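# Carry tube rack through self-closing door onto desk

## Task

Take the tube rack from the counter, carry it through the door that swings shut by itself, and set it on the desk. It counts only if the rack stands upright, each tube is seated all the way down in a hole, and the door is closed at the end. The rack or any tube touching the floor fails the task. Either robot or both may be used. Afterwards the robots must release the rack and back away. A robot that falls over or is left leaning fails the task.

## Robot and tools

ROBOTS. Two identical Hello Robot Stretch 3 units, r1 and r2. Each has a base with two drive wheels and a passive omni wheel at the rear, a lift on a vertical mast, and a telescoping arm that reaches out to the robot's RIGHT side. The gripper cannot move forward on its own; drive the base for that. The base is 0.33 m long and 0.34 m wide. Turning in place pivots about the point midway between the drive wheels, 0.05 m behind the front edge. With the arm retracted and the wrist folded, the wrist pokes up to 0.06 m past the right side and a spin covers a circle of radius 0.28 m; an unfolded, level gripper reaches outside that circle. A loose object may occasionally get a brief shove from nowhere.

FRAMES. Base frame: origin on the floor between the drive wheels, x forward, y left, z up. hand_pose is in this frame, located where the closed fingertips meet; with all wrist joints at zero its x points up, y back along the arm toward the mast, z toward the robot's rear. Fingertips are round pads 0.04 m wide and sit slightly nearer the wrist when wide open. The odometry frame is the base frame at the scene's start. Each robot reports in its own frames, so relative positions of the two robots come only from images, lidar_m, wrist_depth_mm and head_depth_mm.

execute_actions. Arguments: actions (a list holding one action, or empty to just read state and images) and cameras (list of names among r1_head_camera, r1_nav_camera, r1_wrist_camera, r2_head_camera, r2_nav_camera, r2_wrist_camera, or "all"; omitted, null or ["all"] gives all, [] gives none). The action is an object keyed "r1" and/or "r2"; each holds optional "base", "joints", "contact_limits". Everything in one action starts at once and may finish at different times; an action lasts at most 15 s.
- base: exactly one command, relative to where the base last measured itself in the most recent state report. translate_m: straight travel in metres, forward positive, -1 to 1. rotate_rad: turn in place in radians, counter-clockwise (left) positive, -3.2 to 3.2. No sideways motion.
- joints: absolute targets by name (done tolerance in brackets): lift_m 0 to 1.1 m arm height (0.004); arm_m 0 to 0.52 m extension (0.004); wrist_yaw_rad -1.345 to 4.42 (0.02), 0 along the arm, positive toward the front, 3.0 folded over the base; wrist_pitch_rad -1.57 to 0.451 (0.05), 0 level, negative tips fingertips down; wrist_roll_rad -2.911 to 2.911 (0.02), 0 fingers side by side and level; gripper_m -0.089 to 0.179 (0.004), larger is wider, real fingertip gap is 0.007 m less when nearly shut and 0.025 m less when wide, zero below 0.007; head_pan_rad -3.953 to 1.73 (0.02), 0 forward, positive left, -1.57 along the arm; head_tilt_rad -1.53 to 0.419 (0.02), 0 level, negative down.
- contact_limits: {"arm_m": effort percent, 1 to 100}; the arm motion halts with contact_stop when its effort reaches that value (negative when retracting). Lower is gentler, but too low halts immediately. It also caps holding force until the next action; values above the maximum are clipped.
A robot, base or joint left out may still be driving toward an earlier target without the status showing it. An unknown key or out-of-range number rejects the whole call. If a result reports a stop, any later execute_actions, wait or finished_scene calls in the same reply are skipped. The robots keep holding the last command while you think, and the world keeps running.

wait: seconds, 0 to 10; commands nothing, returns state and images. zoom_image: camera plus region [x0, y0, x1, y1] in pixels from the top-left of that camera's latest full image, at most 504 by 504. Image sizes: head 896x504, nav 672x504 (fisheye), wrist 644x364. finished_scene: scene, the current scene's number; irreversible, call only once the goal holds steadily.

RESULTS. base_status and joint_status: done (for the base, wheels turned the commanded amount even if slipping), off_target (stopped short, may still push), contact_stop, time_out, torque_fault (these drop the target and hold in place unless slack or switched off). A stalled arm or lift goes slack until commanded again; a slack lift may sag under load or keep pressing. Wrist servos may shut off for 10 s after prolonged strain. on_its_own covers uncommanded parts; "held at" is a target, not a position. motor_effort: percent, positive toward larger values, bracketed peak; readings carry fixed bias and noise. Wheel effort positive means pushing forward. lidar_m: 12 sectors of 30 degrees, first straight ahead, counter-clockwise (4th left, 7th behind, 10th right), plane 0.17 m above floor, range 0.15 to 12 m, "-" nothing seen; misses clear objects and thin legs, sees table legs not tops, own body can hide sectors 5, 6, 9, 10. wrist_depth_mm and head_depth_mm: 7x7 median depths from top-left, 45-1000 mm and 280-4000 mm (head image is sideways). base_odometry counts wheel turns; heading -3.142 to 3.142, left positive. turned_by_wheels and turned_by_imu since last result. base_tilt in degrees, forward and right positive, with up to ~4 degrees fixed bias.

SPEED. Base moves at up to 0.30 m/s and 1.9 rad/s only when lift_m < 0.30, arm_m < 0.03 and wrist_yaw_rad > 2.54; otherwise 0.10 m/s and 0.63 rad/s.

GRIPPER. Grip by commanding a value below the object's width (lower squeezes harder, but a stall guard eases force, so heavy items may slip; send a new value to re-squeeze). Release with at least 0.02 above the contact value. Neither reading nor status confirms a hold.

SAFETY. Fold or unfold the wrist only with lift_m 0.32 to 0.95, wrist_pitch_rad -0.4, roll near 0; once folded, lift may go to 0.25. With yaw below -0.4 keep pitch at -0.5 or lower. Arm pushing on something rigid with gripper above about 0.45 m can tip the robot, more so after a prior contact_stop or with a raised limit. Driving while holding or pushing something fixed, or snagging furniture (especially reversing), can tip it: undo in small steps, free the gripper, lower lift to about 0.2. Robots pressing hard on each other fails the run; once bases touch, any further drive presses hard. Two robots given the same travel can differ by up to 2.5 cm per metre, which strains a shared load. Avoid drops, slams, hard hits and hard pushes.

Each tool is called after "Emit:" in YAML: its name, and indented under it one key for each argument.

## Session

Emit:
execute_actions:
  actions: []

Scene clock: 0.00 s.
r1.base_odometry: x=+0.000 y=+0.000 heading=+0.000 (m, m, rad; r1's odometry frame)
r1.turned_by_wheels: +0.000 (rad since the last result)
r1.turned_by_imu: +0.000 (rad since the last result)
r1.base_tilt: forward=-0.6 right=-1.1 (deg)
r1.lidar_m: 0.78 0.84 0.72 0.71 0.77 1.16 1.83 2.00 2.45 1.43 0.99 0.79
r1.head_depth_mm: 689 693 696 698 703 705 709 / 699 704 710 713 716 721 722 / 714 716 721 724 727 732 737 / 726 730 733 739 743 747 751 / 739 744 749 752 757 761 765 / 756 759 762 766 769 773 778 / 771 772 778 781 788 790 795
r1.base_status: not commanded
r1.joint_positions: lift_m=+0.409 arm_m=+0.003 wrist_yaw_rad=+2.933 wrist_pitch_rad=-0.340 wrist_roll_rad=+0.002 gripper_m=+0.037 head_pan_rad=+0.020 head_tilt_rad=-0.006
r1.joint_status: not commanded
r1.motor_effort: left_wheel=+0 right_wheel=+1 lift_m=+28 arm_m=+0 wrist_yaw_rad=+0 wrist_pitch_rad=+5 wrist_roll_rad=+0 gripper_m=+0 head_pan_rad=+0 head_tilt_rad=+1 (%)
r1.hand_pose: x=+0.0272 y=+0.0808 z=+0.4400 quat_wxyz=(+0.192, +0.706, +0.046, +0.680) (m; r1's base frame)
r1.wrist_depth_mm: - 636 668 690 725 742 743 / - 700 709 747 769 811 771 / 707 734 763 792 815 870 787 / 751 830 827 833 892 942 791 / 833 - 892 865 910 859 790 / 740 - - 717 726 733 734 / 608 610 591 596 598 606 597
r2.base_odometry: x=+0.000 y=+0.000 heading=+0.000 (m, m, rad; r2's odometry frame)
r2.turned_by_wheels: +0.000 (rad since the last result)
r2.turned_by_imu: +0.000 (rad since the last result)
r2.base_tilt: forward=+1.1 right=+2.3 (deg)
r2.lidar_m: 0.78 0.72 0.73 0.92 1.56 2.32 2.05 1.89 1.36 0.89 0.81 0.82
r2.head_depth_mm: 1122 1144 1166 1184 1205 970 847 / 1011 1025 1029 1044 1064 1078 1076 / 913 924 935 944 958 971 983 / 830 842 851 865 871 883 886 / 765 771 781 785 798 807 814 / 707 715 720 730 736 743 752 / 658 664 671 678 684 688 695
r2.base_status: not commanded
r2.joint_positions: lift_m=+0.453 arm_m=+0.003 wrist_yaw_rad=+2.830 wrist_pitch_rad=-0.533 wrist_roll_rad=+0.006 gripper_m=+0.037 head_pan_rad=+0.008 head_tilt_rad=-0.012
r2.joint_status: not commanded
r2.motor_effort: left_wheel=-1 right_wheel=+0 lift_m=+33 arm_m=+0 wrist_yaw_rad=+1 wrist_pitch_rad=+4 wrist_roll_rad=+0 gripper_m=+0 head_pan_rad=+0 head_tilt_rad=+3 (%)
r2.hand_pose: x=+0.0428 y=+0.0506 z=+0.4411 quat_wxyz=(+0.291, +0.705, +0.077, +0.643) (m; r2's base frame)
r2.wrist_depth_mm: - - - 884 717 616 535 / - - - 958 789 661 574 / - - - - 865 725 611 / 1000 - 962 946 896 781 671 / 811 - 782 788 795 770 690 / 689 662 698 665 668 655 639 / 595 588 - 602 561 574 571
pictures: r1_head_camera (sideways: a quarter turn clockwise sets it upright), r1_nav_camera (sideways: a quarter turn counterclockwise sets it upright), r1_wrist_camera, r2_head_camera (sideways: a quarter turn clockwise sets it upright), r2_nav_camera (sideways: a quarter turn counterclockwise sets it upright), r2_wrist_camera
Images, in order (width x height): r1_head_camera 896x504, r1_nav_camera 672x504, r1_wrist_camera 644x364, r2_head_camera 896x504, r2_nav_camera 672x504, r2_wrist_camera 644x364.

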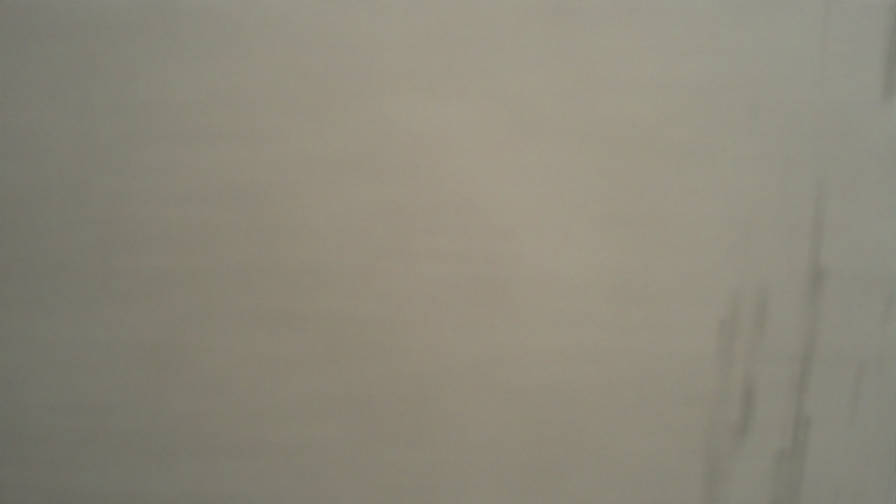

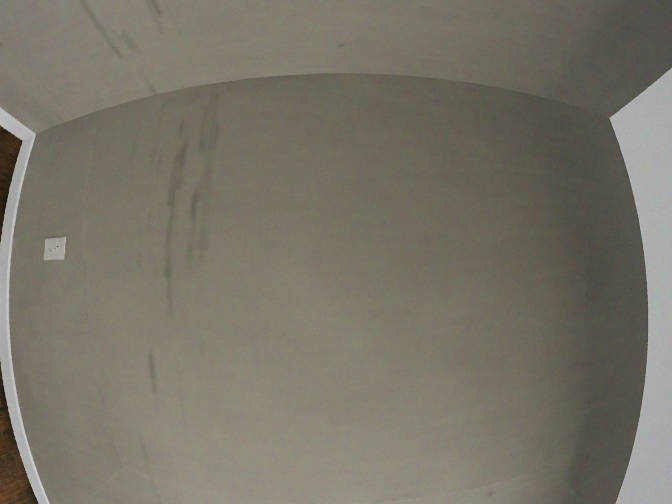

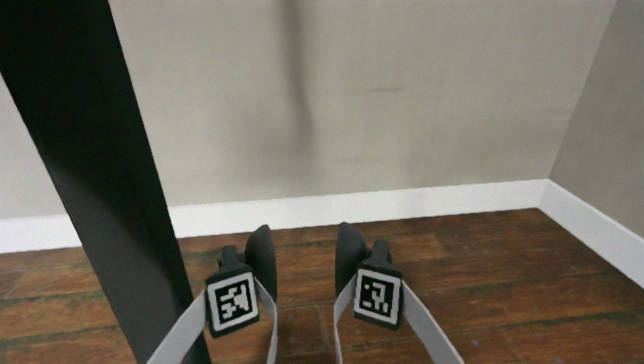

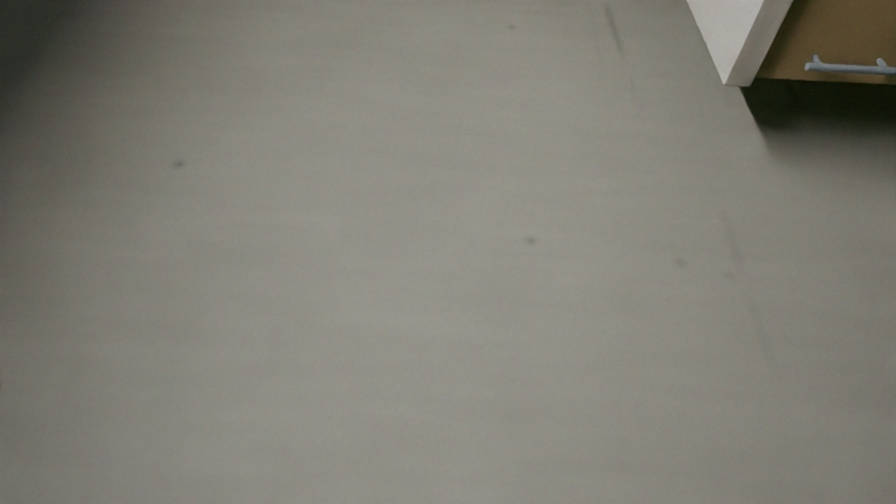

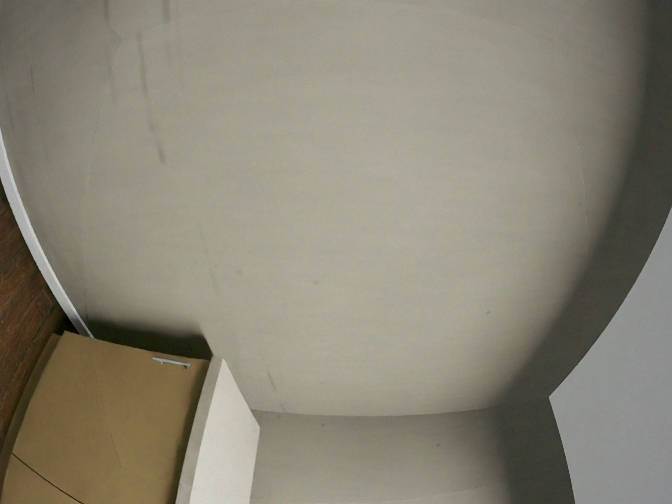

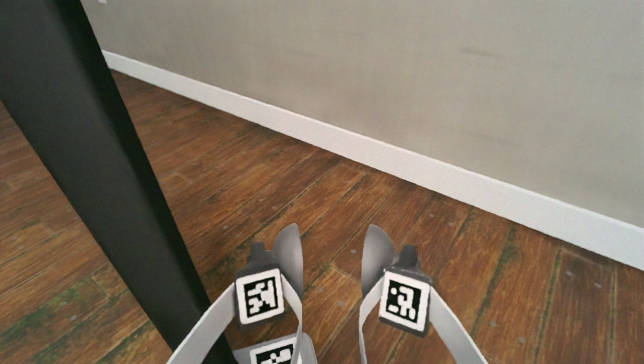

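Both robots face walls. I'll pan the heads to look around.

Emit:
execute_actions:
  actions:
    - {"r1":{"joints":{"head_pan_rad":-3.1,"head_tilt_rad":-0.2}},"r2":{"joints":{"head_pan_rad":-3.1,"head_tilt_rad":-0.2}}}
  cameras: ["r1_nav_camera","r2_nav_camera"]

Scene clock: 5.63 s.
r1.base_odometry: x=+0.000 y=+0.000 heading=+0.000 (m, m, rad; r1's odometry frame)
r1.turned_by_wheels: +0.000 (rad since the last result)
r1.turned_by_imu: +0.001 (rad since the last result)
r1.base_tilt: forward=-0.6 right=-1.1 (deg)
r1.lidar_m: 0.78 0.84 0.72 0.71 0.77 1.16 1.84 2.00 2.45 1.43 0.99 0.79
r1.head_depth_mm: 1553 1611 1681 1739 1809 1884 1628 / 1582 1638 1708 1779 1861 1917 1628 / 1620 1691 1753 1827 1898 1957 1615 / 1647 1709 1789 1855 1942 2009 1629 / 1681 1744 1829 1909 1983 2052 1615 / 1713 1795 1851 1940 2047 2097 1609 / 1750 1831 1899 1982 2085 2112 1606
r1.base_status: not commanded
r1.joint_positions: lift_m=+0.409 arm_m=+0.003 wrist_yaw_rad=+2.933 wrist_pitch_rad=-0.340 wrist_roll_rad=+0.002 gripper_m=+0.037 head_pan_rad=-3.093 head_tilt_rad=-0.197
r1.joint_status: all done
r1.motor_effort: left_wheel=+0(0) right_wheel=+0(0) lift_m=+28(28) arm_m=-1(0) wrist_yaw_rad=+0(0) wrist_pitch_rad=+4(5) wrist_roll_rad=+0(0) gripper_m=+0(0) head_pan_rad=-5(52) head_tilt_rad=-2(16) (%)
r1.hand_pose: x=+0.0272 y=+0.0808 z=+0.4400 quat_wxyz=(+0.192, +0.706, +0.046, +0.680) (m; r1's base frame)
r1.wrist_depth_mm: - 646 664 686 692 744 746 / - 687 720 749 769 786 797 / 725 744 788 795 841 892 787 / 765 806 824 885 924 914 802 / 794 - 860 891 890 892 803 / 727 - - 712 749 706 703 / 613 618 596 620 596 598 609
r2.base_odometry: x=+0.000 y=+0.000 heading=+0.000 (m, m, rad; r2's odometry frame)
r2.turned_by_wheels: +0.000 (rad since the last result)
r2.turned_by_imu: +0.001 (rad since the last result)
r2.base_tilt: forward=+1.0 right=+2.3 (deg)
r2.lidar_m: 0.78 0.72 0.73 0.92 1.56 2.32 2.05 1.89 1.37 0.89 0.81 0.82
r2.head_depth_mm: 2379 2521 2528 2575 2631 2144 1607 / 2335 2442 2615 2754 2857 2159 1601 / 2154 2245 2412 2476 2663 2101 1600 / 2004 2094 2185 2331 2411 2108 1574 / 1871 1940 2031 2145 2210 2094 1560 / 1747 1830 1888 1957 2078 2068 1557 / 1648 1713 1769 1822 1929 1932 1545
r2.base_status: not commanded
r2.joint_positions: lift_m=+0.453 arm_m=+0.003 wrist_yaw_rad=+2.830 wrist_pitch_rad=-0.533 wrist_roll_rad=+0.006 gripper_m=+0.037 head_pan_rad=-3.093 head_tilt_rad=-0.198
r2.joint_status: all done
r2.motor_effort: left_wheel=-1(1) right_wheel=+0(0) lift_m=+34(33) arm_m=+0(0) wrist_yaw_rad=-1(0) wrist_pitch_rad=+4(4) wrist_roll_rad=+0(0) gripper_m=+0(1) head_pan_rad=-4(56) head_tilt_rad=-2(21) (%)
r2.hand_pose: x=+0.0428 y=+0.0506 z=+0.4411 quat_wxyz=(+0.291, +0.705, +0.077, +0.643) (m; r2's base frame)
r2.wrist_depth_mm: - - - 878 726 624 539 / - - - 965 779 660 569 / - - - - 860 722 616 / - - 960 962 901 776 663 / 813 - 808 787 796 773 696 / 695 666 705 668 663 664 653 / 593 592 - 592 573 580 567
pictures: r1_nav_camera (sideways: a quarter turn counterclockwise sets it upright), r2_nav_camera (sideways: a quarter turn counterclockwise sets it upright)
Images, in order (width x height): r1_nav_camera 672x504, r2_nav_camera 672x504.

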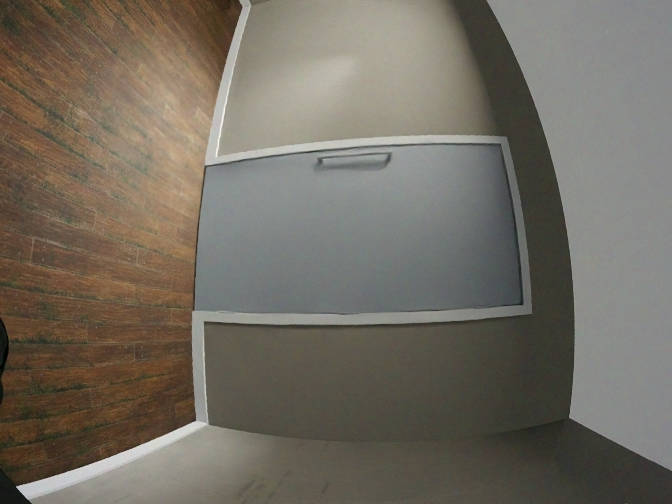

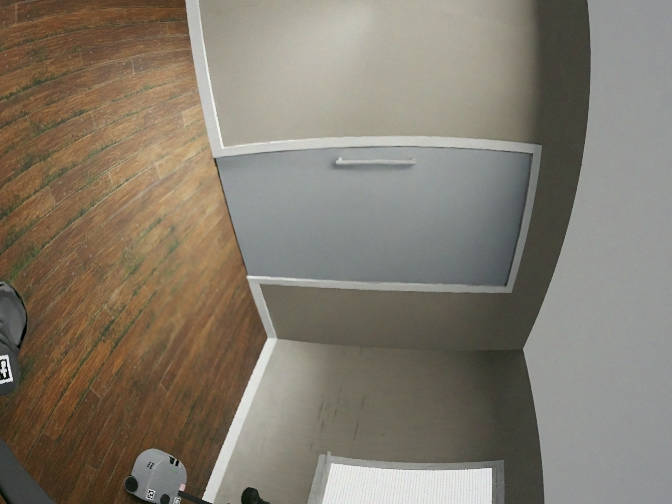

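Emit:
execute_actions:
  actions:
    - {"r1":{"joints":{"head_pan_rad":-1.57,"head_tilt_rad":-0.5}},"r2":{"joints":{"head_pan_rad":1.57,"head_tilt_rad":-0.5}}}
  cameras: ["r1_nav_camera","r2_nav_camera"]

Scene clock: 22.00 s.
r1.base_odometry: x=+0.000 y=+0.000 heading=+0.000 (m, m, rad; r1's odometry frame)
r1.turned_by_wheels: +0.000 (rad since the last result)
r1.turned_by_imu: +0.001 (rad since the last result)
r1.base_tilt: forward=-0.6 right=-1.0 (deg)
r1.lidar_m: 0.78 0.84 0.71 0.71 0.77 1.16 1.84 2.00 2.45 1.43 0.99 0.78
r1.head_depth_mm: 2465 2506 2325 2450 1907 1534 1273 / 2521 2466 2336 2444 1793 1524 1277 / 1234 2224 2321 1659 1730 1532 1275 / 2558 2447 2423 2581 1848 1534 1274 / 2539 2515 2550 2578 1905 1535 1274 / 1966 2023 2107 2184 1908 1540 1273 / 1530 1578 1622 1683 1724 1530 1271
r1.base_status: not commanded
r1.joint_positions: lift_m=+0.409 arm_m=+0.003 wrist_yaw_rad=+2.933 wrist_pitch_rad=-0.340 wrist_roll_rad=+0.002 gripper_m=+0.037 head_pan_rad=-1.577 head_tilt_rad=-0.494
r1.joint_status: all done
r1.motor_effort: left_wheel=-1(0) right_wheel=+0(1) lift_m=+28(28) arm_m=+0(0) wrist_yaw_rad=+0(0) wrist_pitch_rad=+5(5) wrist_roll_rad=+0(0) gripper_m=+0(0) head_pan_rad=+4(52) head_tilt_rad=-3(23) (%)
r1.hand_pose: x=+0.0272 y=+0.0808 z=+0.4400 quat_wxyz=(+0.192, +0.706, +0.046, +0.680) (m; r1's base frame)
r1.wrist_depth_mm: - 644 665 684 702 742 750 / - 692 695 746 756 786 795 / 715 741 773 779 815 888 803 / 760 805 845 867 935 957 806 / 824 - 862 894 865 871 821 / 713 - - 719 731 708 701 / 614 603 579 602 609 598 603
r2.base_odometry: x=+0.000 y=+0.000 heading=+0.000 (m, m, rad; r2's odometry frame)
r2.turned_by_wheels: +0.000 (rad since the last result)
r2.turned_by_imu: +0.001 (rad since the last result)
r2.base_tilt: forward=+1.0 right=+2.3 (deg)
r2.lidar_m: 0.78 0.72 0.73 0.92 1.56 2.32 2.05 1.89 1.37 0.89 0.82 0.82
r2.head_depth_mm: 685 730 770 822 875 949 1016 / 757 808 860 926 993 1085 1162 / 847 907 983 1058 1157 1271 1254 / 954 1035 1125 1235 1356 1436 1244 / 1097 1206 1331 1494 1653 1497 1234 / 1288 1450 1620 1865 1864 1491 1226 / 1567 1788 2085 2331 1873 1489 1263
r2.base_status: not commanded
r2.joint_positions: lift_m=+0.453 arm_m=+0.003 wrist_yaw_rad=+2.830 wrist_pitch_rad=-0.533 wrist_roll_rad=+0.006 gripper_m=+0.037 head_pan_rad=+1.563 head_tilt_rad=-0.494
r2.joint_status: all done
r2.motor_effort: left_wheel=-1(0) right_wheel=+0(0) lift_m=+33(33) arm_m=+0(0) wrist_yaw_rad=+1(1) wrist_pitch_rad=+4(4) wrist_roll_rad=+0(0) gripper_m=+0(0) head_pan_rad=+4(57) head_tilt_rad=-4(31) (%)
r2.hand_pose: x=+0.0428 y=+0.0506 z=+0.4411 quat_wxyz=(+0.291, +0.705, +0.077, +0.643) (m; r2's base frame)
r2.wrist_depth_mm: - - - 894 728 623 537 / - - - 985 794 662 570 / - - - - 879 719 610 / 999 - 957 959 902 775 656 / 823 - 795 798 796 779 702 / 695 670 693 672 659 651 649 / 587 586 - 600 566 573 570
pictures: r1_nav_camera (sideways: a quarter turn counterclockwise sets it upright), r2_nav_camera (sideways: a quarter turn counterclockwise sets it upright)
Images, in order (width x height): r1_nav_camera 672x504, r2_nav_camera 672x504.

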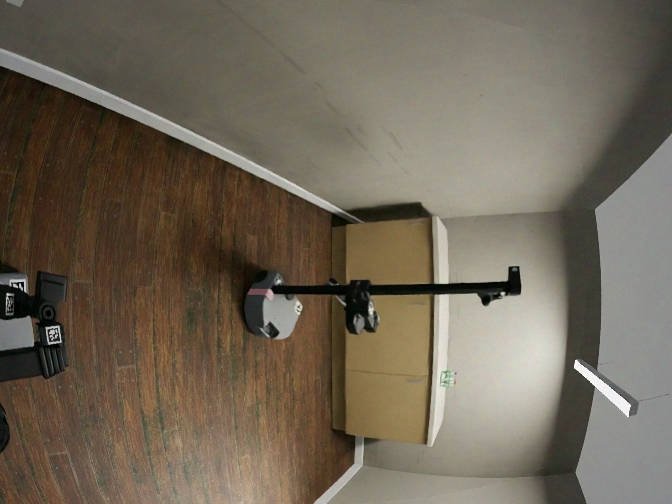

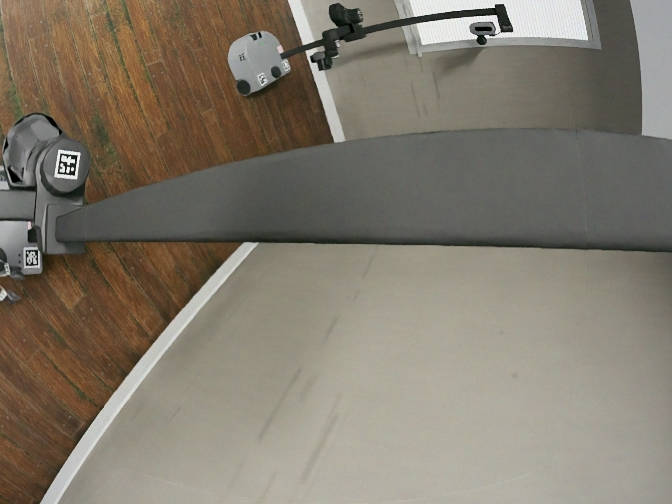

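Emit:
execute_actions:
  actions:
    - {"r1":{"joints":{"head_pan_rad":-3.1,"head_tilt_rad":-0.3}},"r2":{"joints":{"head_pan_rad":-1.9,"head_tilt_rad":-0.3}}}
  cameras: ["r1_head_camera","r2_nav_camera"]

Scene clock: 53.87 s.
r1.base_odometry: x=+0.000 y=+0.000 heading=+0.000 (m, m, rad; r1's odometry frame)
r1.turned_by_wheels: +0.000 (rad since the last result)
r1.turned_by_imu: +0.001 (rad since the last result)
r1.base_tilt: forward=-0.6 right=-1.0 (deg)
r1.lidar_m: 0.78 0.84 0.71 0.71 0.77 1.16 1.83 2.01 2.45 1.43 0.99 0.79
r1.head_depth_mm: 1509 1598 1692 1800 1909 1851 1458 / 1535 1617 1722 1831 1955 1845 1465 / 1563 1658 1771 1880 2008 1840 1455 / 1595 1695 1799 1922 2059 1834 1447 / 1635 1732 1843 1965 2093 1838 1453 / 1661 1772 1893 2013 2155 1823 1453 / 1699 1795 1903 2058 2202 1835 1447
r1.base_status: not commanded
r1.joint_positions: lift_m=+0.409 arm_m=+0.003 wrist_yaw_rad=+2.933 wrist_pitch_rad=-0.340 wrist_roll_rad=+0.002 gripper_m=+0.037 head_pan_rad=-3.093 head_tilt_rad=-0.310
r1.joint_status: all done
r1.motor_effort: left_wheel=-1(0) right_wheel=+0(1) lift_m=+28(28) arm_m=-1(1) wrist_yaw_rad=+0(0) wrist_pitch_rad=+4(5) wrist_roll_rad=+0(0) gripper_m=+0(0) head_pan_rad=-4(53) head_tilt_rad=+4(20) (%)
r1.hand_pose: x=+0.0272 y=+0.0808 z=+0.4400 quat_wxyz=(+0.192, +0.706, +0.046, +0.680) (m; r1's base frame)
r1.wrist_depth_mm: - 654 662 687 713 750 760 / - 704 721 740 781 787 811 / 733 743 762 800 825 892 803 / 779 799 816 860 920 938 806 / 836 - 882 891 900 889 779 / 747 - - 716 717 718 718 / 611 606 599 602 600 600 603
r2.base_odometry: x=+0.000 y=+0.000 heading=+0.000 (m, m, rad; r2's odometry frame)
r2.turned_by_wheels: +0.000 (rad since the last result)
r2.turned_by_imu: +0.001 (rad since the last result)
r2.base_tilt: forward=+1.0 right=+2.3 (deg)
r2.lidar_m: 0.78 0.72 0.73 0.92 1.55 2.32 2.05 1.89 1.37 0.89 0.81 0.82
r2.head_depth_mm: 1621 1694 1766 1863 1958 1859 1451 / 1719 1808 1879 1976 2091 1847 1434 / 1834 1910 2025 2131 2256 1835 1430 / 1948 2063 2155 2277 2348 1828 1428 / 1868 1988 2136 1362 1405 1555 1412 / 1673 1761 1848 1223 1196 1286 1358 / 1500 1565 1647 1138 1036 1098 1179
r2.base_status: not commanded
r2.joint_positions: lift_m=+0.453 arm_m=+0.003 wrist_yaw_rad=+2.830 wrist_pitch_rad=-0.533 wrist_roll_rad=+0.006 gripper_m=+0.037 head_pan_rad=-1.893 head_tilt_rad=-0.310
r2.joint_status: all done
r2.motor_effort: left_wheel=+0(0) right_wheel=+0(0) lift_m=+33(33) arm_m=+0(0) wrist_yaw_rad=+1(0) wrist_pitch_rad=+4(4) wrist_roll_rad=+0(0) gripper_m=+0(0) head_pan_rad=-5(56) head_tilt_rad=+6(27) (%)
r2.hand_pose: x=+0.0428 y=+0.0506 z=+0.4411 quat_wxyz=(+0.291, +0.705, +0.077, +0.643) (m; r2's base frame)
r2.wrist_depth_mm: - - - 872 723 623 543 / - - - 954 790 663 580 / - - - - 875 708 616 / 987 994 985 954 890 780 665 / 811 - 786 799 793 766 702 / 682 667 702 670 655 661 647 / 597 590 - 602 565 574 555
pictures: r1_head_camera (sideways: a quarter turn clockwise sets it upright), r2_nav_camera (sideways: a quarter turn counterclockwise sets it upright)
Images, in order (width x height): r1_head_camera 896x504, r2_nav_camera 672x504.

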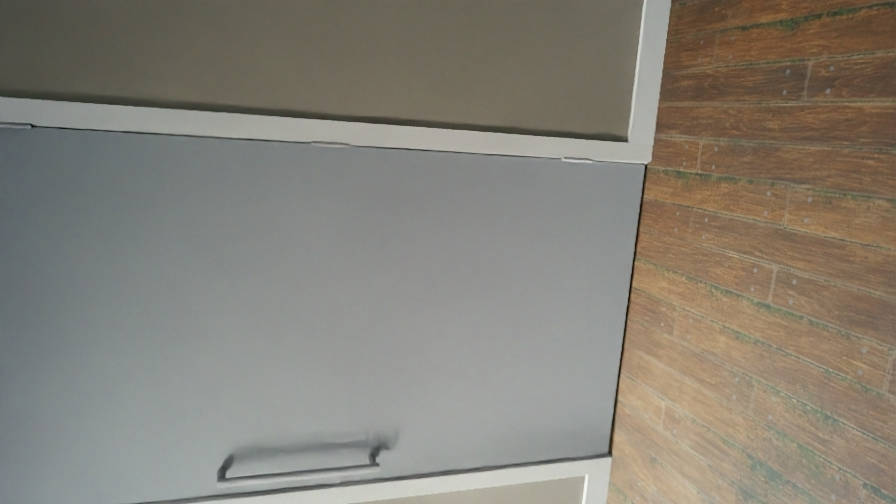

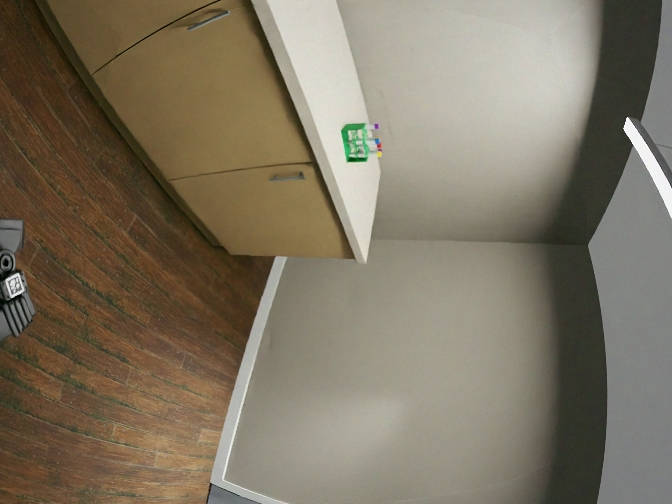

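Emit:
execute_actions:
  actions:
    - {"r1":{"base":{"translate_m":-0.9},"joints":{"lift_m":0.9,"wrist_pitch_rad":-0.4,"head_pan_rad":-3.1,"head_tilt_rad":-0.3}},"r2":{"base":{"rotate_rad":0.68},"joints":{"lift_m":0.9,"wrist_pitch_rad":-0.4,"head_pan_rad":-2.5,"head_tilt_rad":-0.3}}}
  cameras: ["r1_nav_camera","r2_head_camera","r2_nav_camera"]

Scene clock: 184.17 s.
r1.base_odometry: x=-0.900 y=+0.000 heading=+0.000 (m, m, rad; r1's odometry frame)
r1.turned_by_wheels: +0.000 (rad since the last result)
r1.turned_by_imu: -0.002 (rad since the last result)
r1.base_tilt: forward=-0.6 right=-1.1 (deg)
r1.lidar_m: 1.67 1.04 0.83 0.82 0.88 0.96 0.94 1.03 1.56 2.33 1.59 1.70
r1.head_depth_mm: 758 802 854 912 973 1037 - / 782 828 875 929 996 1055 - / 798 844 896 954 1024 1097 - / 814 863 918 976 1049 1126 1225 / 828 880 937 997 1075 1164 1262 / 844 899 957 1027 1104 1192 1304 / 861 918 977 1050 1132 1230 1329
r1.base_status: done
r1.joint_positions: lift_m=+0.900 arm_m=+0.003 wrist_yaw_rad=+2.933 wrist_pitch_rad=-0.412 wrist_roll_rad=+0.002 gripper_m=+0.037 head_pan_rad=-3.093 head_tilt_rad=-0.310
r1.joint_status: all done
r1.motor_effort: left_wheel=+0(8) right_wheel=+0(2) lift_m=+36(38) arm_m=-1(0) wrist_yaw_rad=+0(0) wrist_pitch_rad=+4(3) wrist_roll_rad=+0(0) gripper_m=+0(0) head_pan_rad=-4(5) head_tilt_rad=+5(3) (%)
r1.hand_pose: x=+0.0254 y=+0.0725 z=+0.9135 quat_wxyz=(+0.217, +0.704, +0.072, +0.673) (m; r1's base frame)
r1.wrist_depth_mm: - 737 767 785 823 853 872 / - 814 831 841 873 888 976 / 836 888 896 942 989 - - / 943 - 982 - - - - / - - - - - - - / - - - - - - - / - - - - - - -
r2.base_odometry: x=+0.000 y=+0.000 heading=+0.680 (m, m, rad; r2's odometry frame)
r2.turned_by_wheels: +0.680 (rad since the last result)
r2.turned_by_imu: +0.676 (rad since the last result)
r2.base_tilt: forward=+1.1 right=+2.3 (deg)
r2.lidar_m: 0.72 0.75 1.07 2.30 2.41 1.93 1.89 1.14 0.84 0.82 0.85 0.74
r2.head_depth_mm: 1669 1731 1810 1903 1985 1871 1443 / 1792 1869 1938 2053 2146 1857 1442 / 1930 2002 2131 2215 2309 1816 1426 / 1952 2072 2218 1433 1508 1671 1417 / 1713 1816 1956 1269 1280 1381 1411 / 1554 1637 1738 1170 1108 1189 1301 / 1419 1492 1555 1132 979 1045 1094
r2.base_status: done
r2.joint_positions: lift_m=+0.900 arm_m=+0.003 wrist_yaw_rad=+2.830 wrist_pitch_rad=-0.418 wrist_roll_rad=+0.006 gripper_m=+0.037 head_pan_rad=-2.493 head_tilt_rad=-0.310
r2.joint_status: all done
r2.motor_effort: left_wheel=-4(7) right_wheel=+5(9) lift_m=+43(46) arm_m=+0(0) wrist_yaw_rad=+1(0) wrist_pitch_rad=+6(7) wrist_roll_rad=+0(0) gripper_m=+0(0) head_pan_rad=-4(49) head_tilt_rad=+6(5) (%)
r2.hand_pose: x=+0.0477 y=+0.0658 z=+0.9123 quat_wxyz=(+0.253, +0.708, +0.037, +0.658) (m; r2's base frame)
r2.wrist_depth_mm: - - - - - 870 656 / - - - - - 905 663 / - - - - - 927 675 / - - - - - 949 687 / - - - - - - 721 / - - - - - - 729 / - - - - - - 738
pictures: r1_nav_camera (sideways: a quarter turn counterclockwise sets it upright), r2_head_camera (sideways: a quarter turn clockwise sets it upright), r2_nav_camera (sideways: a quarter turn counterclockwise sets it upright)
Images, in order (width x height): r1_nav_camera 672x504, r2_head_camera 896x504, r2_nav_camera 672x504.

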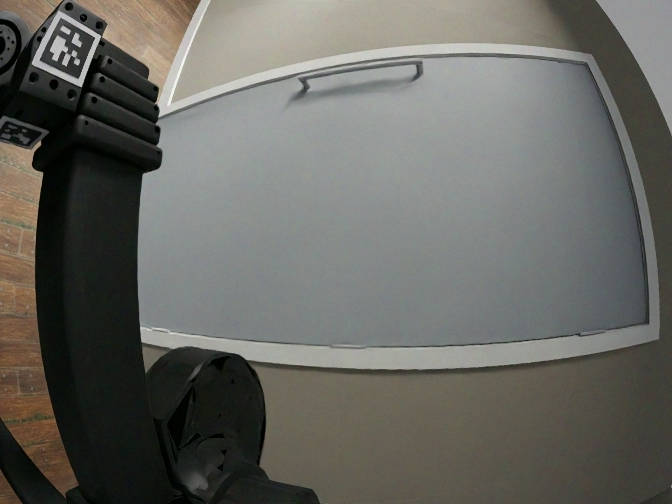

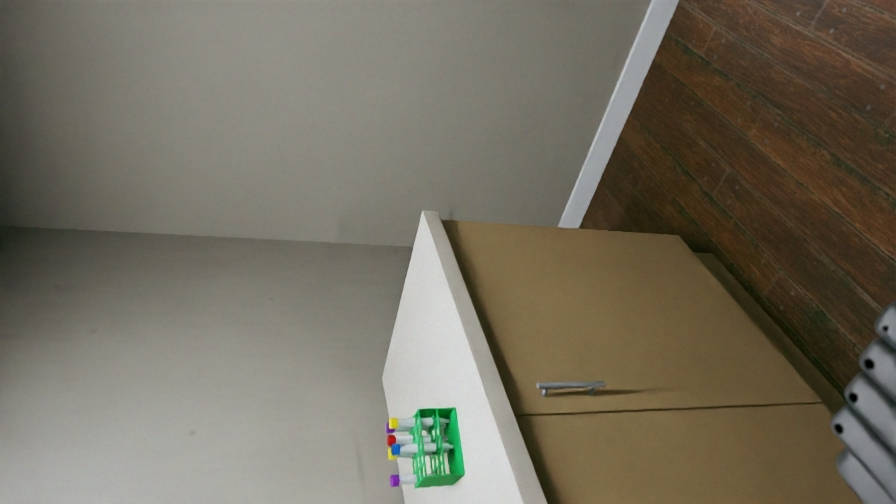

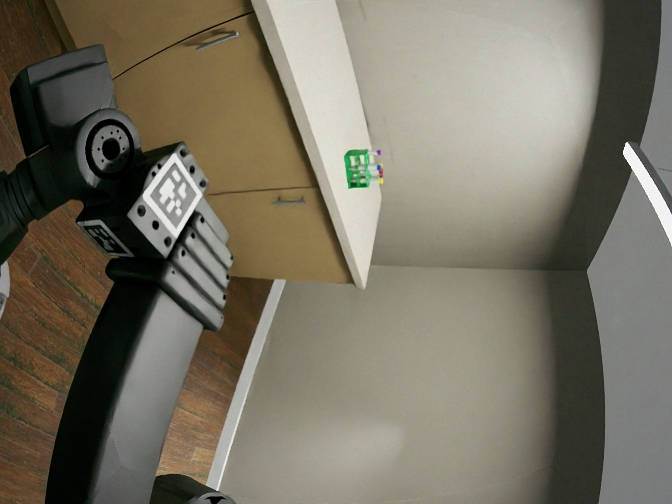

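Emit:
zoom_image:
  camera: "r2_head_camera"
  region: [340, 370, 520, 504]

Region (340, 370, 520, 504) of r2_head_camera's 896x504 image, scaled by 2.800, with more detail than that image has; it fills the top 375 rows of this view, and the rest is white.

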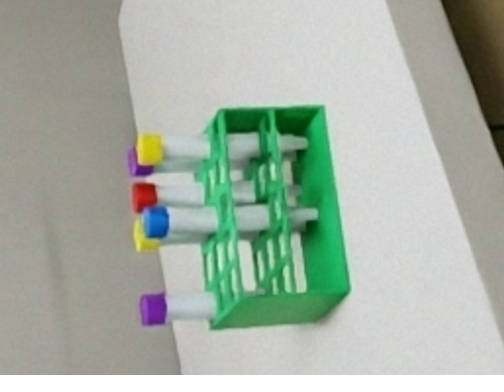

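Emit:
execute_actions:
  actions:
    - {"r1":{"base":{"rotate_rad":-1.57},"joints":{"wrist_yaw_rad":0.0,"head_pan_rad":-1.57,"head_tilt_rad":-0.3}},"r2":{"base":{"rotate_rad":0.46},"joints":{"head_pan_rad":-2.0}}}
  cameras: ["r1_head_camera"]

Emit:
execute_actions:
  actions:
    - {"r1":{"base":{"translate_m":0.56},"joints":{"wrist_pitch_rad":0.0,"gripper_m":0.12,"lift_m":1.0}},"r2":{"base":{"translate_m":-0.9}}}
  cameras: ["r1_head_camera","r1_wrist_camera"]

Scene clock: 257.20 s.
r1.base_odometry: x=-0.900 y=+0.000 heading=-1.570 (m, m, rad; r1's odometry frame)
r1.turned_by_wheels: -1.570 (rad since the last result)
r1.turned_by_imu: -1.556 (rad since the last result)
r1.base_tilt: forward=-0.7 right=-1.1 (deg)
r1.lidar_m: 2.32 1.61 1.70 1.67 1.05 0.83 0.82 0.89 0.96 0.94 1.03 1.55
r1.head_depth_mm: 765 811 863 918 982 1053 1139 / 776 819 870 925 994 1072 1155 / 790 838 889 947 1014 1098 1157 / 803 849 905 964 1032 1111 1186 / 811 863 919 980 1049 1138 1232 / 825 874 929 994 1069 1158 1260 / 835 889 948 1012 1092 1184 1286
r1.base_status: done
r1.joint_positions: lift_m=+0.900 arm_m=+0.003 wrist_yaw_rad=+0.003 wrist_pitch_rad=-0.412 wrist_roll_rad=+0.002 gripper_m=+0.037 head_pan_rad=-1.577 head_tilt_rad=-0.310
r1.joint_status: all done
r1.motor_effort: left_wheel=+3(9) right_wheel=-2(5) lift_m=+36(37) arm_m=-1(1) wrist_yaw_rad=-3(4) wrist_pitch_rad=+4(4) wrist_roll_rad=+0(0) gripper_m=+0(0) head_pan_rad=+4(51) head_tilt_rad=+4(4) (%)
r1.hand_pose: x=-0.0210 y=-0.3728 z=+0.9135 quat_wxyz=(+0.692, +0.146, -0.692, -0.144) (m; r1's base frame)
r1.wrist_depth_mm: 675 663 659 628 622 627 609 / 728 730 721 696 675 675 644 / 826 784 767 759 737 735 708 / 911 899 851 834 811 796 790 / - 995 968 931 900 893 846 / - - - - - - 969 / - - - - - - -
r2.base_odometry: x=+0.000 y=+0.000 heading=+1.140 (m, m, rad; r2's odometry frame)
r2.turned_by_wheels: +0.460 (rad since the last result)
r2.turned_by_imu: +0.457 (rad since the last result)
r2.base_tilt: forward=+1.0 right=+2.3 (deg)
r2.lidar_m: 0.74 1.00 2.30 1.72 1.98 1.90 1.22 0.86 0.82 0.83 0.75 0.72
r2.head_depth_mm: 1213 1277 1362 1340 880 927 1006 / 1219 1294 1368 1301 882 927 994 / 1222 1294 1386 1285 879 932 1000 / 1226 1303 1388 1260 878 937 1006 / 1237 1315 1383 1240 882 941 1010 / 1241 1322 1386 1213 889 945 1024 / 1252 1319 1411 1192 889 947 1029
r2.base_status: done
r2.joint_positions: lift_m=+0.900 arm_m=+0.003 wrist_yaw_rad=+2.830 wrist_pitch_rad=-0.418 wrist_roll_rad=+0.006 gripper_m=+0.037 head_pan_rad=-2.007 head_tilt_rad=-0.310
r2.joint_status: all done
r2.motor_effort: left_wheel=-3(8) right_wheel=+5(10) lift_m=+44(43) arm_m=+0(0) wrist_yaw_rad=+1(0) wrist_pitch_rad=+6(6) wrist_roll_rad=+0(0) gripper_m=+0(0) head_pan_rad=+4(43) head_tilt_rad=+6(6) (%)
r2.hand_pose: x=+0.0477 y=+0.0658 z=+0.9123 quat_wxyz=(+0.253, +0.708, +0.037, +0.658) (m; r2's base frame)
r2.wrist_depth_mm: - - - - - - - / - - - - - - - / - - - - - - - / - - - - - - - / - - - - - - - / - - - - - - - / - - - - - - 992
pictures: r1_head_camera (sideways: a quarter turn clockwise sets it upright)
Images, in order (width x height): r1_head_camera 896x504.

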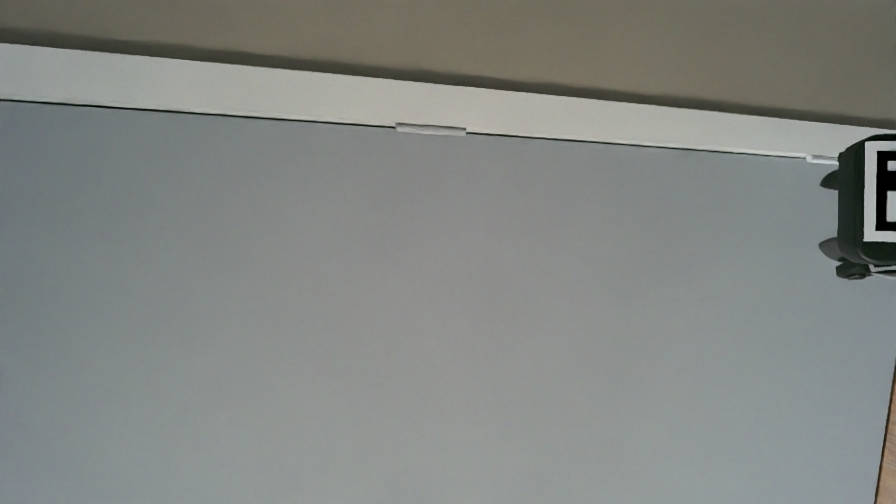

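Scene clock: 267.37 s.
r1.base_odometry: x=-0.899 y=-0.560 heading=-1.570 (m, m, rad; r1's odometry frame)
r1.turned_by_wheels: +0.000 (rad since the last result)
r1.turned_by_imu: +0.004 (rad since the last result)
r1.base_tilt: forward=-0.6 right=-1.1 (deg)
r1.lidar_m: 1.24 1.89 1.62 1.61 1.74 1.39 1.38 1.30 1.04 1.02 1.09 1.67
r1.head_depth_mm: 826 876 928 987 1054 - - / 840 888 939 1000 1050 - - / 853 903 958 1022 1070 - - / 860 914 972 1039 1095 1197 1325 / 873 925 988 1050 1115 1225 1325 / 884 934 990 1060 1143 1241 1329 / 891 950 1010 1086 1165 1269 1364
r1.base_status: done
r1.joint_positions: lift_m=+1.000 arm_m=+0.003 wrist_yaw_rad=+0.003 wrist_pitch_rad=-0.024 wrist_roll_rad=+0.002 gripper_m=+0.120 head_pan_rad=-1.577 head_tilt_rad=-0.310
r1.joint_status: all done
r1.motor_effort: left_wheel=+3(9) right_wheel=-2(3) lift_m=+36(37) arm_m=+0(1) wrist_yaw_rad=-3(3) wrist_pitch_rad=+8(9) wrist_roll_rad=+0(0) gripper_m=+0(81) head_pan_rad=+3(4) head_tilt_rad=+4(4) (%)
r1.hand_pose: x=-0.0208 y=-0.4033 z=+1.1082 quat_wxyz=(+0.707, +0.010, -0.707, -0.008) (m; r1's base frame)
r1.wrist_depth_mm: 782 752 762 729 703 683 690 / 808 782 764 763 746 749 705 / 838 792 798 760 748 731 734 / 853 831 833 794 771 757 747 / 886 845 853 808 815 810 777 / 922 908 858 838 845 792 768 / 931 925 910 894 864 837 782
r2.base_odometry: x=-0.376 y=-0.818 heading=+1.140 (m, m, rad; r2's odometry frame)
r2.turned_by_wheels: +0.000 (rad since the last result)
r2.turned_by_imu: -0.004 (rad since the last result)
r2.base_tilt: forward=+1.0 right=+2.3 (deg)
r2.lidar_m: 1.55 2.08 1.31 1.62 1.16 1.10 1.14 0.43 0.41 0.42 0.55 1.32
r2.head_depth_mm: 848 902 955 1018 802 569 473 / 854 904 960 1020 790 567 470 / 858 905 962 1025 782 562 459 / 867 916 971 1029 767 558 461 / 867 920 976 1029 596 553 461 / 864 925 983 1039 650 547 474 / 874 930 986 1045 749 545 472
r2.base_status: done
r2.joint_positions: lift_m=+0.900 arm_m=+0.003 wrist_yaw_rad=+2.830 wrist_pitch_rad=-0.418 wrist_roll_rad=+0.006 gripper_m=+0.037 head_pan_rad=-2.007 head_tilt_rad=-0.310
r2.joint_status: not commanded
r2.motor_effort: left_wheel=-3(9) right_wheel=+4(5) lift_m=+43(43) arm_m=+0(1) wrist_yaw_rad=+0(0) wrist_pitch_rad=+6(6) wrist_roll_rad=+0(0) gripper_m=+0(0) head_pan_rad=+4(4) head_tilt_rad=+6(6) (%)
r2.hand_pose: x=+0.0477 y=+0.0658 z=+0.9123 quat_wxyz=(+0.253, +0.708, +0.037, +0.658) (m; r2's base frame)
r2.wrist_depth_mm: - - - - - - - / - - - - - - - / - - - - - - - / - - - - - - - / - - - - - - - / - - - - - - - / - - - - - - -
pictures: r1_head_camera (sideways: a quarter turn clockwise sets it upright), r1_wrist_camera
Images, in order (width x height): r1_head_camera 896x504, r1_wrist_camera 644x364.

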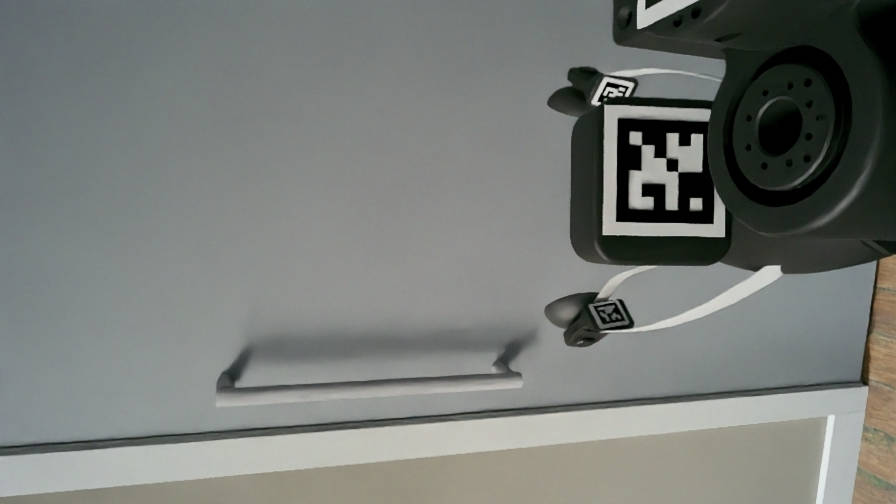

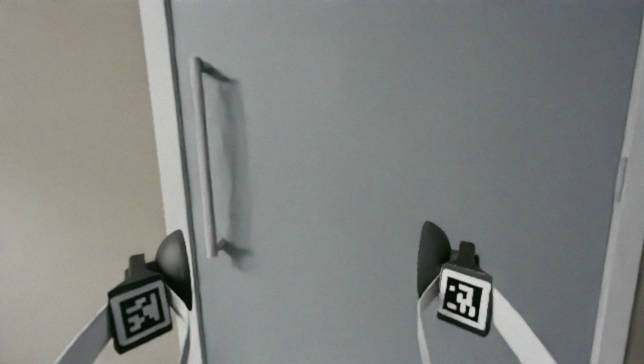

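Emit:
execute_actions:
  actions:
    - {"r1":{"base":{"rotate_rad":-0.55}},"r2":{"base":{"rotate_rad":-0.46},"joints":{"head_pan_rad":-1.57,"head_tilt_rad":-0.5}}}
  cameras: ["r2_head_camera"]

Emit:
execute_actions:
  actions:
    - {"r1":{"base":{"translate_m":0.27}}}
  cameras: []

Emit:
execute_actions:
  actions:
    - {"r1":{"base":{"rotate_rad":0.55}}}
  cameras: ["r1_wrist_camera"]

Scene clock: 311.50 s.
r1.base_odometry: x=-0.899 y=-0.560 heading=-2.120 (m, m, rad; r1's odometry frame)
r1.turned_by_wheels: -0.550 (rad since the last result)
r1.turned_by_imu: -0.545 (rad since the last result)
r1.base_tilt: forward=-0.7 right=-1.1 (deg)
r1.lidar_m: 1.61 1.20 1.87 1.63 1.62 1.72 1.40 1.38 1.33 1.04 1.02 1.09
r1.head_depth_mm: 1063 1140 1223 1316 1434 - - / 1009 1081 1160 1243 1315 - - / 969 1031 1101 1176 1247 - - / 930 986 1054 1125 1196 1268 1364 / 895 945 1004 1068 1129 1222 1329 / 858 909 960 1018 1091 1162 1252 / 824 873 923 976 1037 1104 1188
r1.base_status: done
r1.joint_positions: lift_m=+1.000 arm_m=+0.003 wrist_yaw_rad=+0.002 wrist_pitch_rad=-0.024 wrist_roll_rad=+0.002 gripper_m=+0.120 head_pan_rad=-1.577 head_tilt_rad=-0.310
r1.joint_status: not commanded
r1.motor_effort: left_wheel=+3(8) right_wheel=-2(5) lift_m=+36(36) arm_m=+0(1) wrist_yaw_rad=-3(3) wrist_pitch_rad=+8(8) wrist_roll_rad=+0(0) gripper_m=+0(0) head_pan_rad=+4(4) head_tilt_rad=+4(4) (%)
r1.hand_pose: x=-0.0209 y=-0.4033 z=+1.1082 quat_wxyz=(+0.707, +0.009, -0.707, -0.008) (m; r1's base frame)
r1.wrist_depth_mm: 625 682 731 872 990 - - / 632 694 758 878 - - - / 632 707 794 905 - - - / 654 718 795 958 - - - / 640 731 863 960 - - - / 667 707 878 982 - - - / 686 795 906 - - - -
r2.base_odometry: x=-0.376 y=-0.818 heading=+0.680 (m, m, rad; r2's odometry frame)
r2.turned_by_wheels: -0.460 (rad since the last result)
r2.turned_by_imu: -0.456 (rad since the last result)
r2.base_tilt: forward=+1.0 right=+2.3 (deg)
r2.lidar_m: 1.51 1.58 2.22 1.31 1.52 1.14 1.10 0.58 0.42 0.41 0.42 0.58
r2.head_depth_mm: 823 905 995 832 597 514 - / 835 910 994 824 592 507 - / 833 911 998 813 589 507 600 / 837 914 1004 804 583 535 - / 834 914 1008 613 577 535 - / 837 916 1004 640 575 535 598 / 839 917 1001 776 568 537 629
r2.base_status: done
r2.joint_positions: lift_m=+0.900 arm_m=+0.003 wrist_yaw_rad=+2.830 wrist_pitch_rad=-0.418 wrist_roll_rad=+0.006 gripper_m=+0.037 head_pan_rad=-1.577 head_tilt_rad=-0.494
r2.joint_status: all done
r2.motor_effort: left_wheel=+3(6) right_wheel=-4(9) lift_m=+44(43) arm_m=+0(0) wrist_yaw_rad=+0(0) wrist_pitch_rad=+6(6) wrist_roll_rad=+0(0) gripper_m=+0(1) head_pan_rad=+4(41) head_tilt_rad=-4(26) (%)
r2.hand_pose: x=+0.0477 y=+0.0658 z=+0.9123 quat_wxyz=(+0.253, +0.708, +0.037, +0.658) (m; r2's base frame)
r2.wrist_depth_mm: - - - - - - - / - - - - - - - / - - - - - - - / - - - - - - - / - - - - - - - / - - - - - - - / - - - - - - -
pictures: r2_head_camera (sideways: a quarter turn clockwise sets it upright)
Images, in order (width x height): r2_head_camera 896x504.

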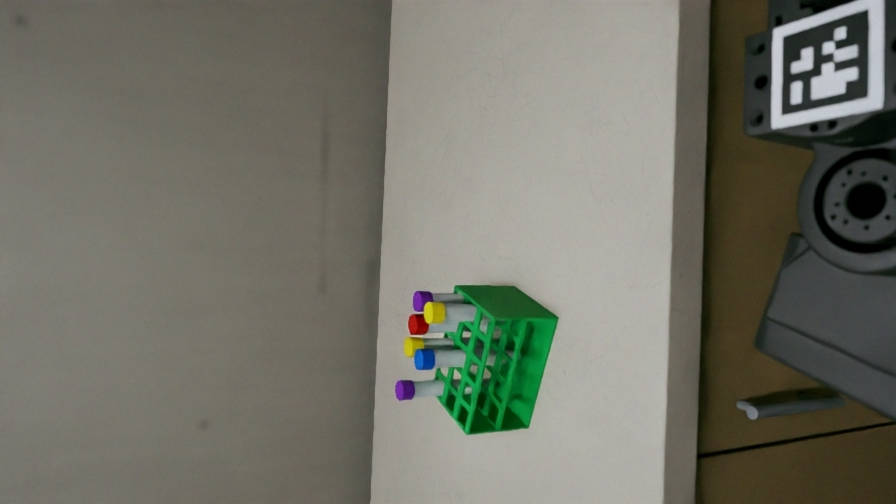

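Scene clock: 315.17 s.
r1.base_odometry: x=-1.040 y=-0.790 heading=-2.119 (m, m, rad; r1's odometry frame)
r1.turned_by_wheels: +0.000 (rad since the last result)
r1.turned_by_imu: +0.002 (rad since the last result)
r1.base_tilt: forward=-0.6 right=-1.1 (deg)
r1.lidar_m: 1.44 0.97 1.62 1.74 1.73 1.83 1.65 1.62 1.18 0.92 0.91 0.98
r1.head_depth_mm: 943 1013 1084 1175 1257 - - / 900 960 1029 1114 1172 - - / 862 918 979 1049 1105 - - / 823 874 932 994 1056 1128 1239 / 791 839 890 946 1001 1087 1180 / 761 805 854 905 964 1034 1114 / 732 772 815 865 918 982 1054
r1.base_status: done
r1.joint_positions: lift_m=+1.000 arm_m=+0.003 wrist_yaw_rad=+0.002 wrist_pitch_rad=-0.024 wrist_roll_rad=+0.002 gripper_m=+0.120 head_pan_rad=-1.577 head_tilt_rad=-0.310
r1.joint_status: not commanded
r1.motor_effort: left_wheel=+3(10) right_wheel=-2(3) lift_m=+36(36) arm_m=-1(0) wrist_yaw_rad=-3(3) wrist_pitch_rad=+8(8) wrist_roll_rad=+0(0) gripper_m=+0(0) head_pan_rad=+4(4) head_tilt_rad=+4(4) (%)
r1.hand_pose: x=-0.0209 y=-0.4033 z=+1.1082 quat_wxyz=(+0.707, +0.009, -0.707, -0.008) (m; r1's base frame)
r1.wrist_depth_mm: 525 579 645 741 866 983 - / 537 599 667 754 872 - - / 556 608 673 757 884 - - / 538 613 696 783 918 - - / 571 610 725 842 949 - - / 590 622 744 856 969 - - / 596 684 743 904 - - -
r2.base_odometry: x=-0.376 y=-0.818 heading=+0.680 (m, m, rad; r2's odometry frame)
r2.turned_by_wheels: +0.000 (rad since the last result)
r2.turned_by_imu: +0.001 (rad since the last result)
r2.base_tilt: forward=+1.0 right=+2.3 (deg)
r2.lidar_m: 1.51 1.58 2.22 1.09 1.52 1.14 1.11 0.58 0.42 0.41 0.42 0.58
r2.head_depth_mm: 825 907 1000 833 598 514 - / 826 908 999 821 592 506 - / 834 912 999 815 587 508 599 / 838 911 1005 803 582 535 - / 835 917 1006 611 576 534 - / 841 914 1009 642 575 536 599 / 837 923 999 781 568 536 628
r2.base_status: not commanded
r2.joint_positions: lift_m=+0.900 arm_m=+0.003 wrist_yaw_rad=+2.830 wrist_pitch_rad=-0.418 wrist_roll_rad=+0.006 gripper_m=+0.037 head_pan_rad=-1.577 head_tilt_rad=-0.494
r2.joint_status: not commanded
r2.motor_effort: left_wheel=+3(3) right_wheel=-4(4) lift_m=+43(43) arm_m=+0(0) wrist_yaw_rad=+1(1) wrist_pitch_rad=+6(6) wrist_roll_rad=+0(0) gripper_m=+0(1) head_pan_rad=+4(4) head_tilt_rad=-4(4) (%)
r2.hand_pose: x=+0.0477 y=+0.0658 z=+0.9123 quat_wxyz=(+0.253, +0.708, +0.037, +0.658) (m; r2's base frame)
r2.wrist_depth_mm: - - - - - - - / - - - - - - - / - - - - - - - / - - - - - - - / - - - - - - - / - - - - - - - / - - - - - - -
pictures: none
No camera images: the call's "cameras" was empty. Leave "cameras" out to get every camera's image.

Scene clock: 317.13 s.
r1.base_odometry: x=-1.040 y=-0.790 heading=-1.570 (m, m, rad; r1's odometry frame)
r1.turned_by_wheels: +0.550 (rad since the last result)
r1.turned_by_imu: +0.546 (rad since the last result)
r1.base_tilt: forward=-0.6 right=-1.1 (deg)
r1.lidar_m: 0.97 1.63 1.73 1.72 1.85 1.64 1.62 1.16 0.92 0.91 0.99 1.49
r1.head_depth_mm: 733 775 822 877 932 - - / 742 786 837 890 928 - - / 752 798 849 905 950 - - / 765 807 848 910 969 1063 1180 / 767 815 865 923 994 1077 1173 / 788 834 888 949 1016 1108 1202 / 794 843 901 964 1044 1134 1230
r1.base_status: done
r1.joint_positions: lift_m=+1.000 arm_m=+0.003 wrist_yaw_rad=+0.002 wrist_pitch_rad=-0.024 wrist_roll_rad=+0.002 gripper_m=+0.120 head_pan_rad=-1.577 head_tilt_rad=-0.310
r1.joint_status: not commanded
r1.motor_effort: left_wheel=-3(8) right_wheel=+3(8) lift_m=+36(36) arm_m=-1(0) wrist_yaw_rad=-2(3) wrist_pitch_rad=+8(8) wrist_roll_rad=+0(0) gripper_m=+0(0) head_pan_rad=+4(4) head_tilt_rad=+4(4) (%)
r1.hand_pose: x=-0.0209 y=-0.4033 z=+1.1082 quat_wxyz=(+0.707, +0.009, -0.707, -0.008) (m; r1's base frame)
r1.wrist_depth_mm: 671 645 632 637 606 601 572 / 684 683 654 644 637 616 601 / 724 682 673 666 643 627 631 / 756 719 693 670 648 647 620 / 750 735 719 716 705 682 644 / 796 778 754 737 696 681 674 / 799 803 768 760 735 725 703
r2.base_odometry: x=-0.376 y=-0.818 heading=+0.680 (m, m, rad; r2's odometry frame)
r2.turned_by_wheels: +0.000 (rad since the last result)
r2.turned_by_imu: +0.000 (rad since the last result)
r2.base_tilt: forward=+1.0 right=+2.3 (deg)
r2.lidar_m: 1.51 1.58 2.21 1.08 1.52 1.14 1.11 0.58 0.42 0.41 0.42 0.58
r2.head_depth_mm: 825 907 994 831 598 514 - / 830 906 1002 823 591 508 - / 832 910 1004 813 587 506 600 / 834 910 1001 803 583 536 - / 838 915 1011 613 576 537 - / 835 918 1013 643 573 535 599 / 838 915 999 777 569 535 630
r2.base_status: not commanded
r2.joint_positions: lift_m=+0.900 arm_m=+0.003 wrist_yaw_rad=+2.830 wrist_pitch_rad=-0.418 wrist_roll_rad=+0.006 gripper_m=+0.037 head_pan_rad=-1.577 head_tilt_rad=-0.494
r2.joint_status: not commanded
r2.motor_effort: left_wheel=+3(3) right_wheel=-4(5) lift_m=+43(43) arm_m=+0(0) wrist_yaw_rad=+0(0) wrist_pitch_rad=+6(6) wrist_roll_rad=+0(0) gripper_m=+0(2) head_pan_rad=+4(4) head_tilt_rad=-4(4) (%)
r2.hand_pose: x=+0.0477 y=+0.0658 z=+0.9123 quat_wxyz=(+0.253, +0.708, +0.037, +0.658) (m; r2's base frame)
r2.wrist_depth_mm: - - - - - - - / - - - - - - - / - - - - - - - / - - - - - - - / - - - - - - - / - - - - - - - / - - - - - - -
pictures: r1_wrist_camera
Images, in order (width x height): r1_wrist_camera 644x364.

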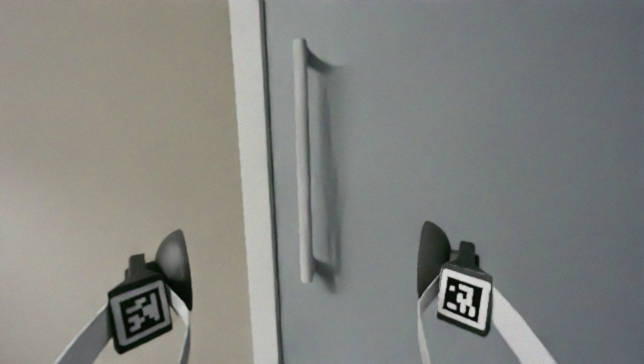

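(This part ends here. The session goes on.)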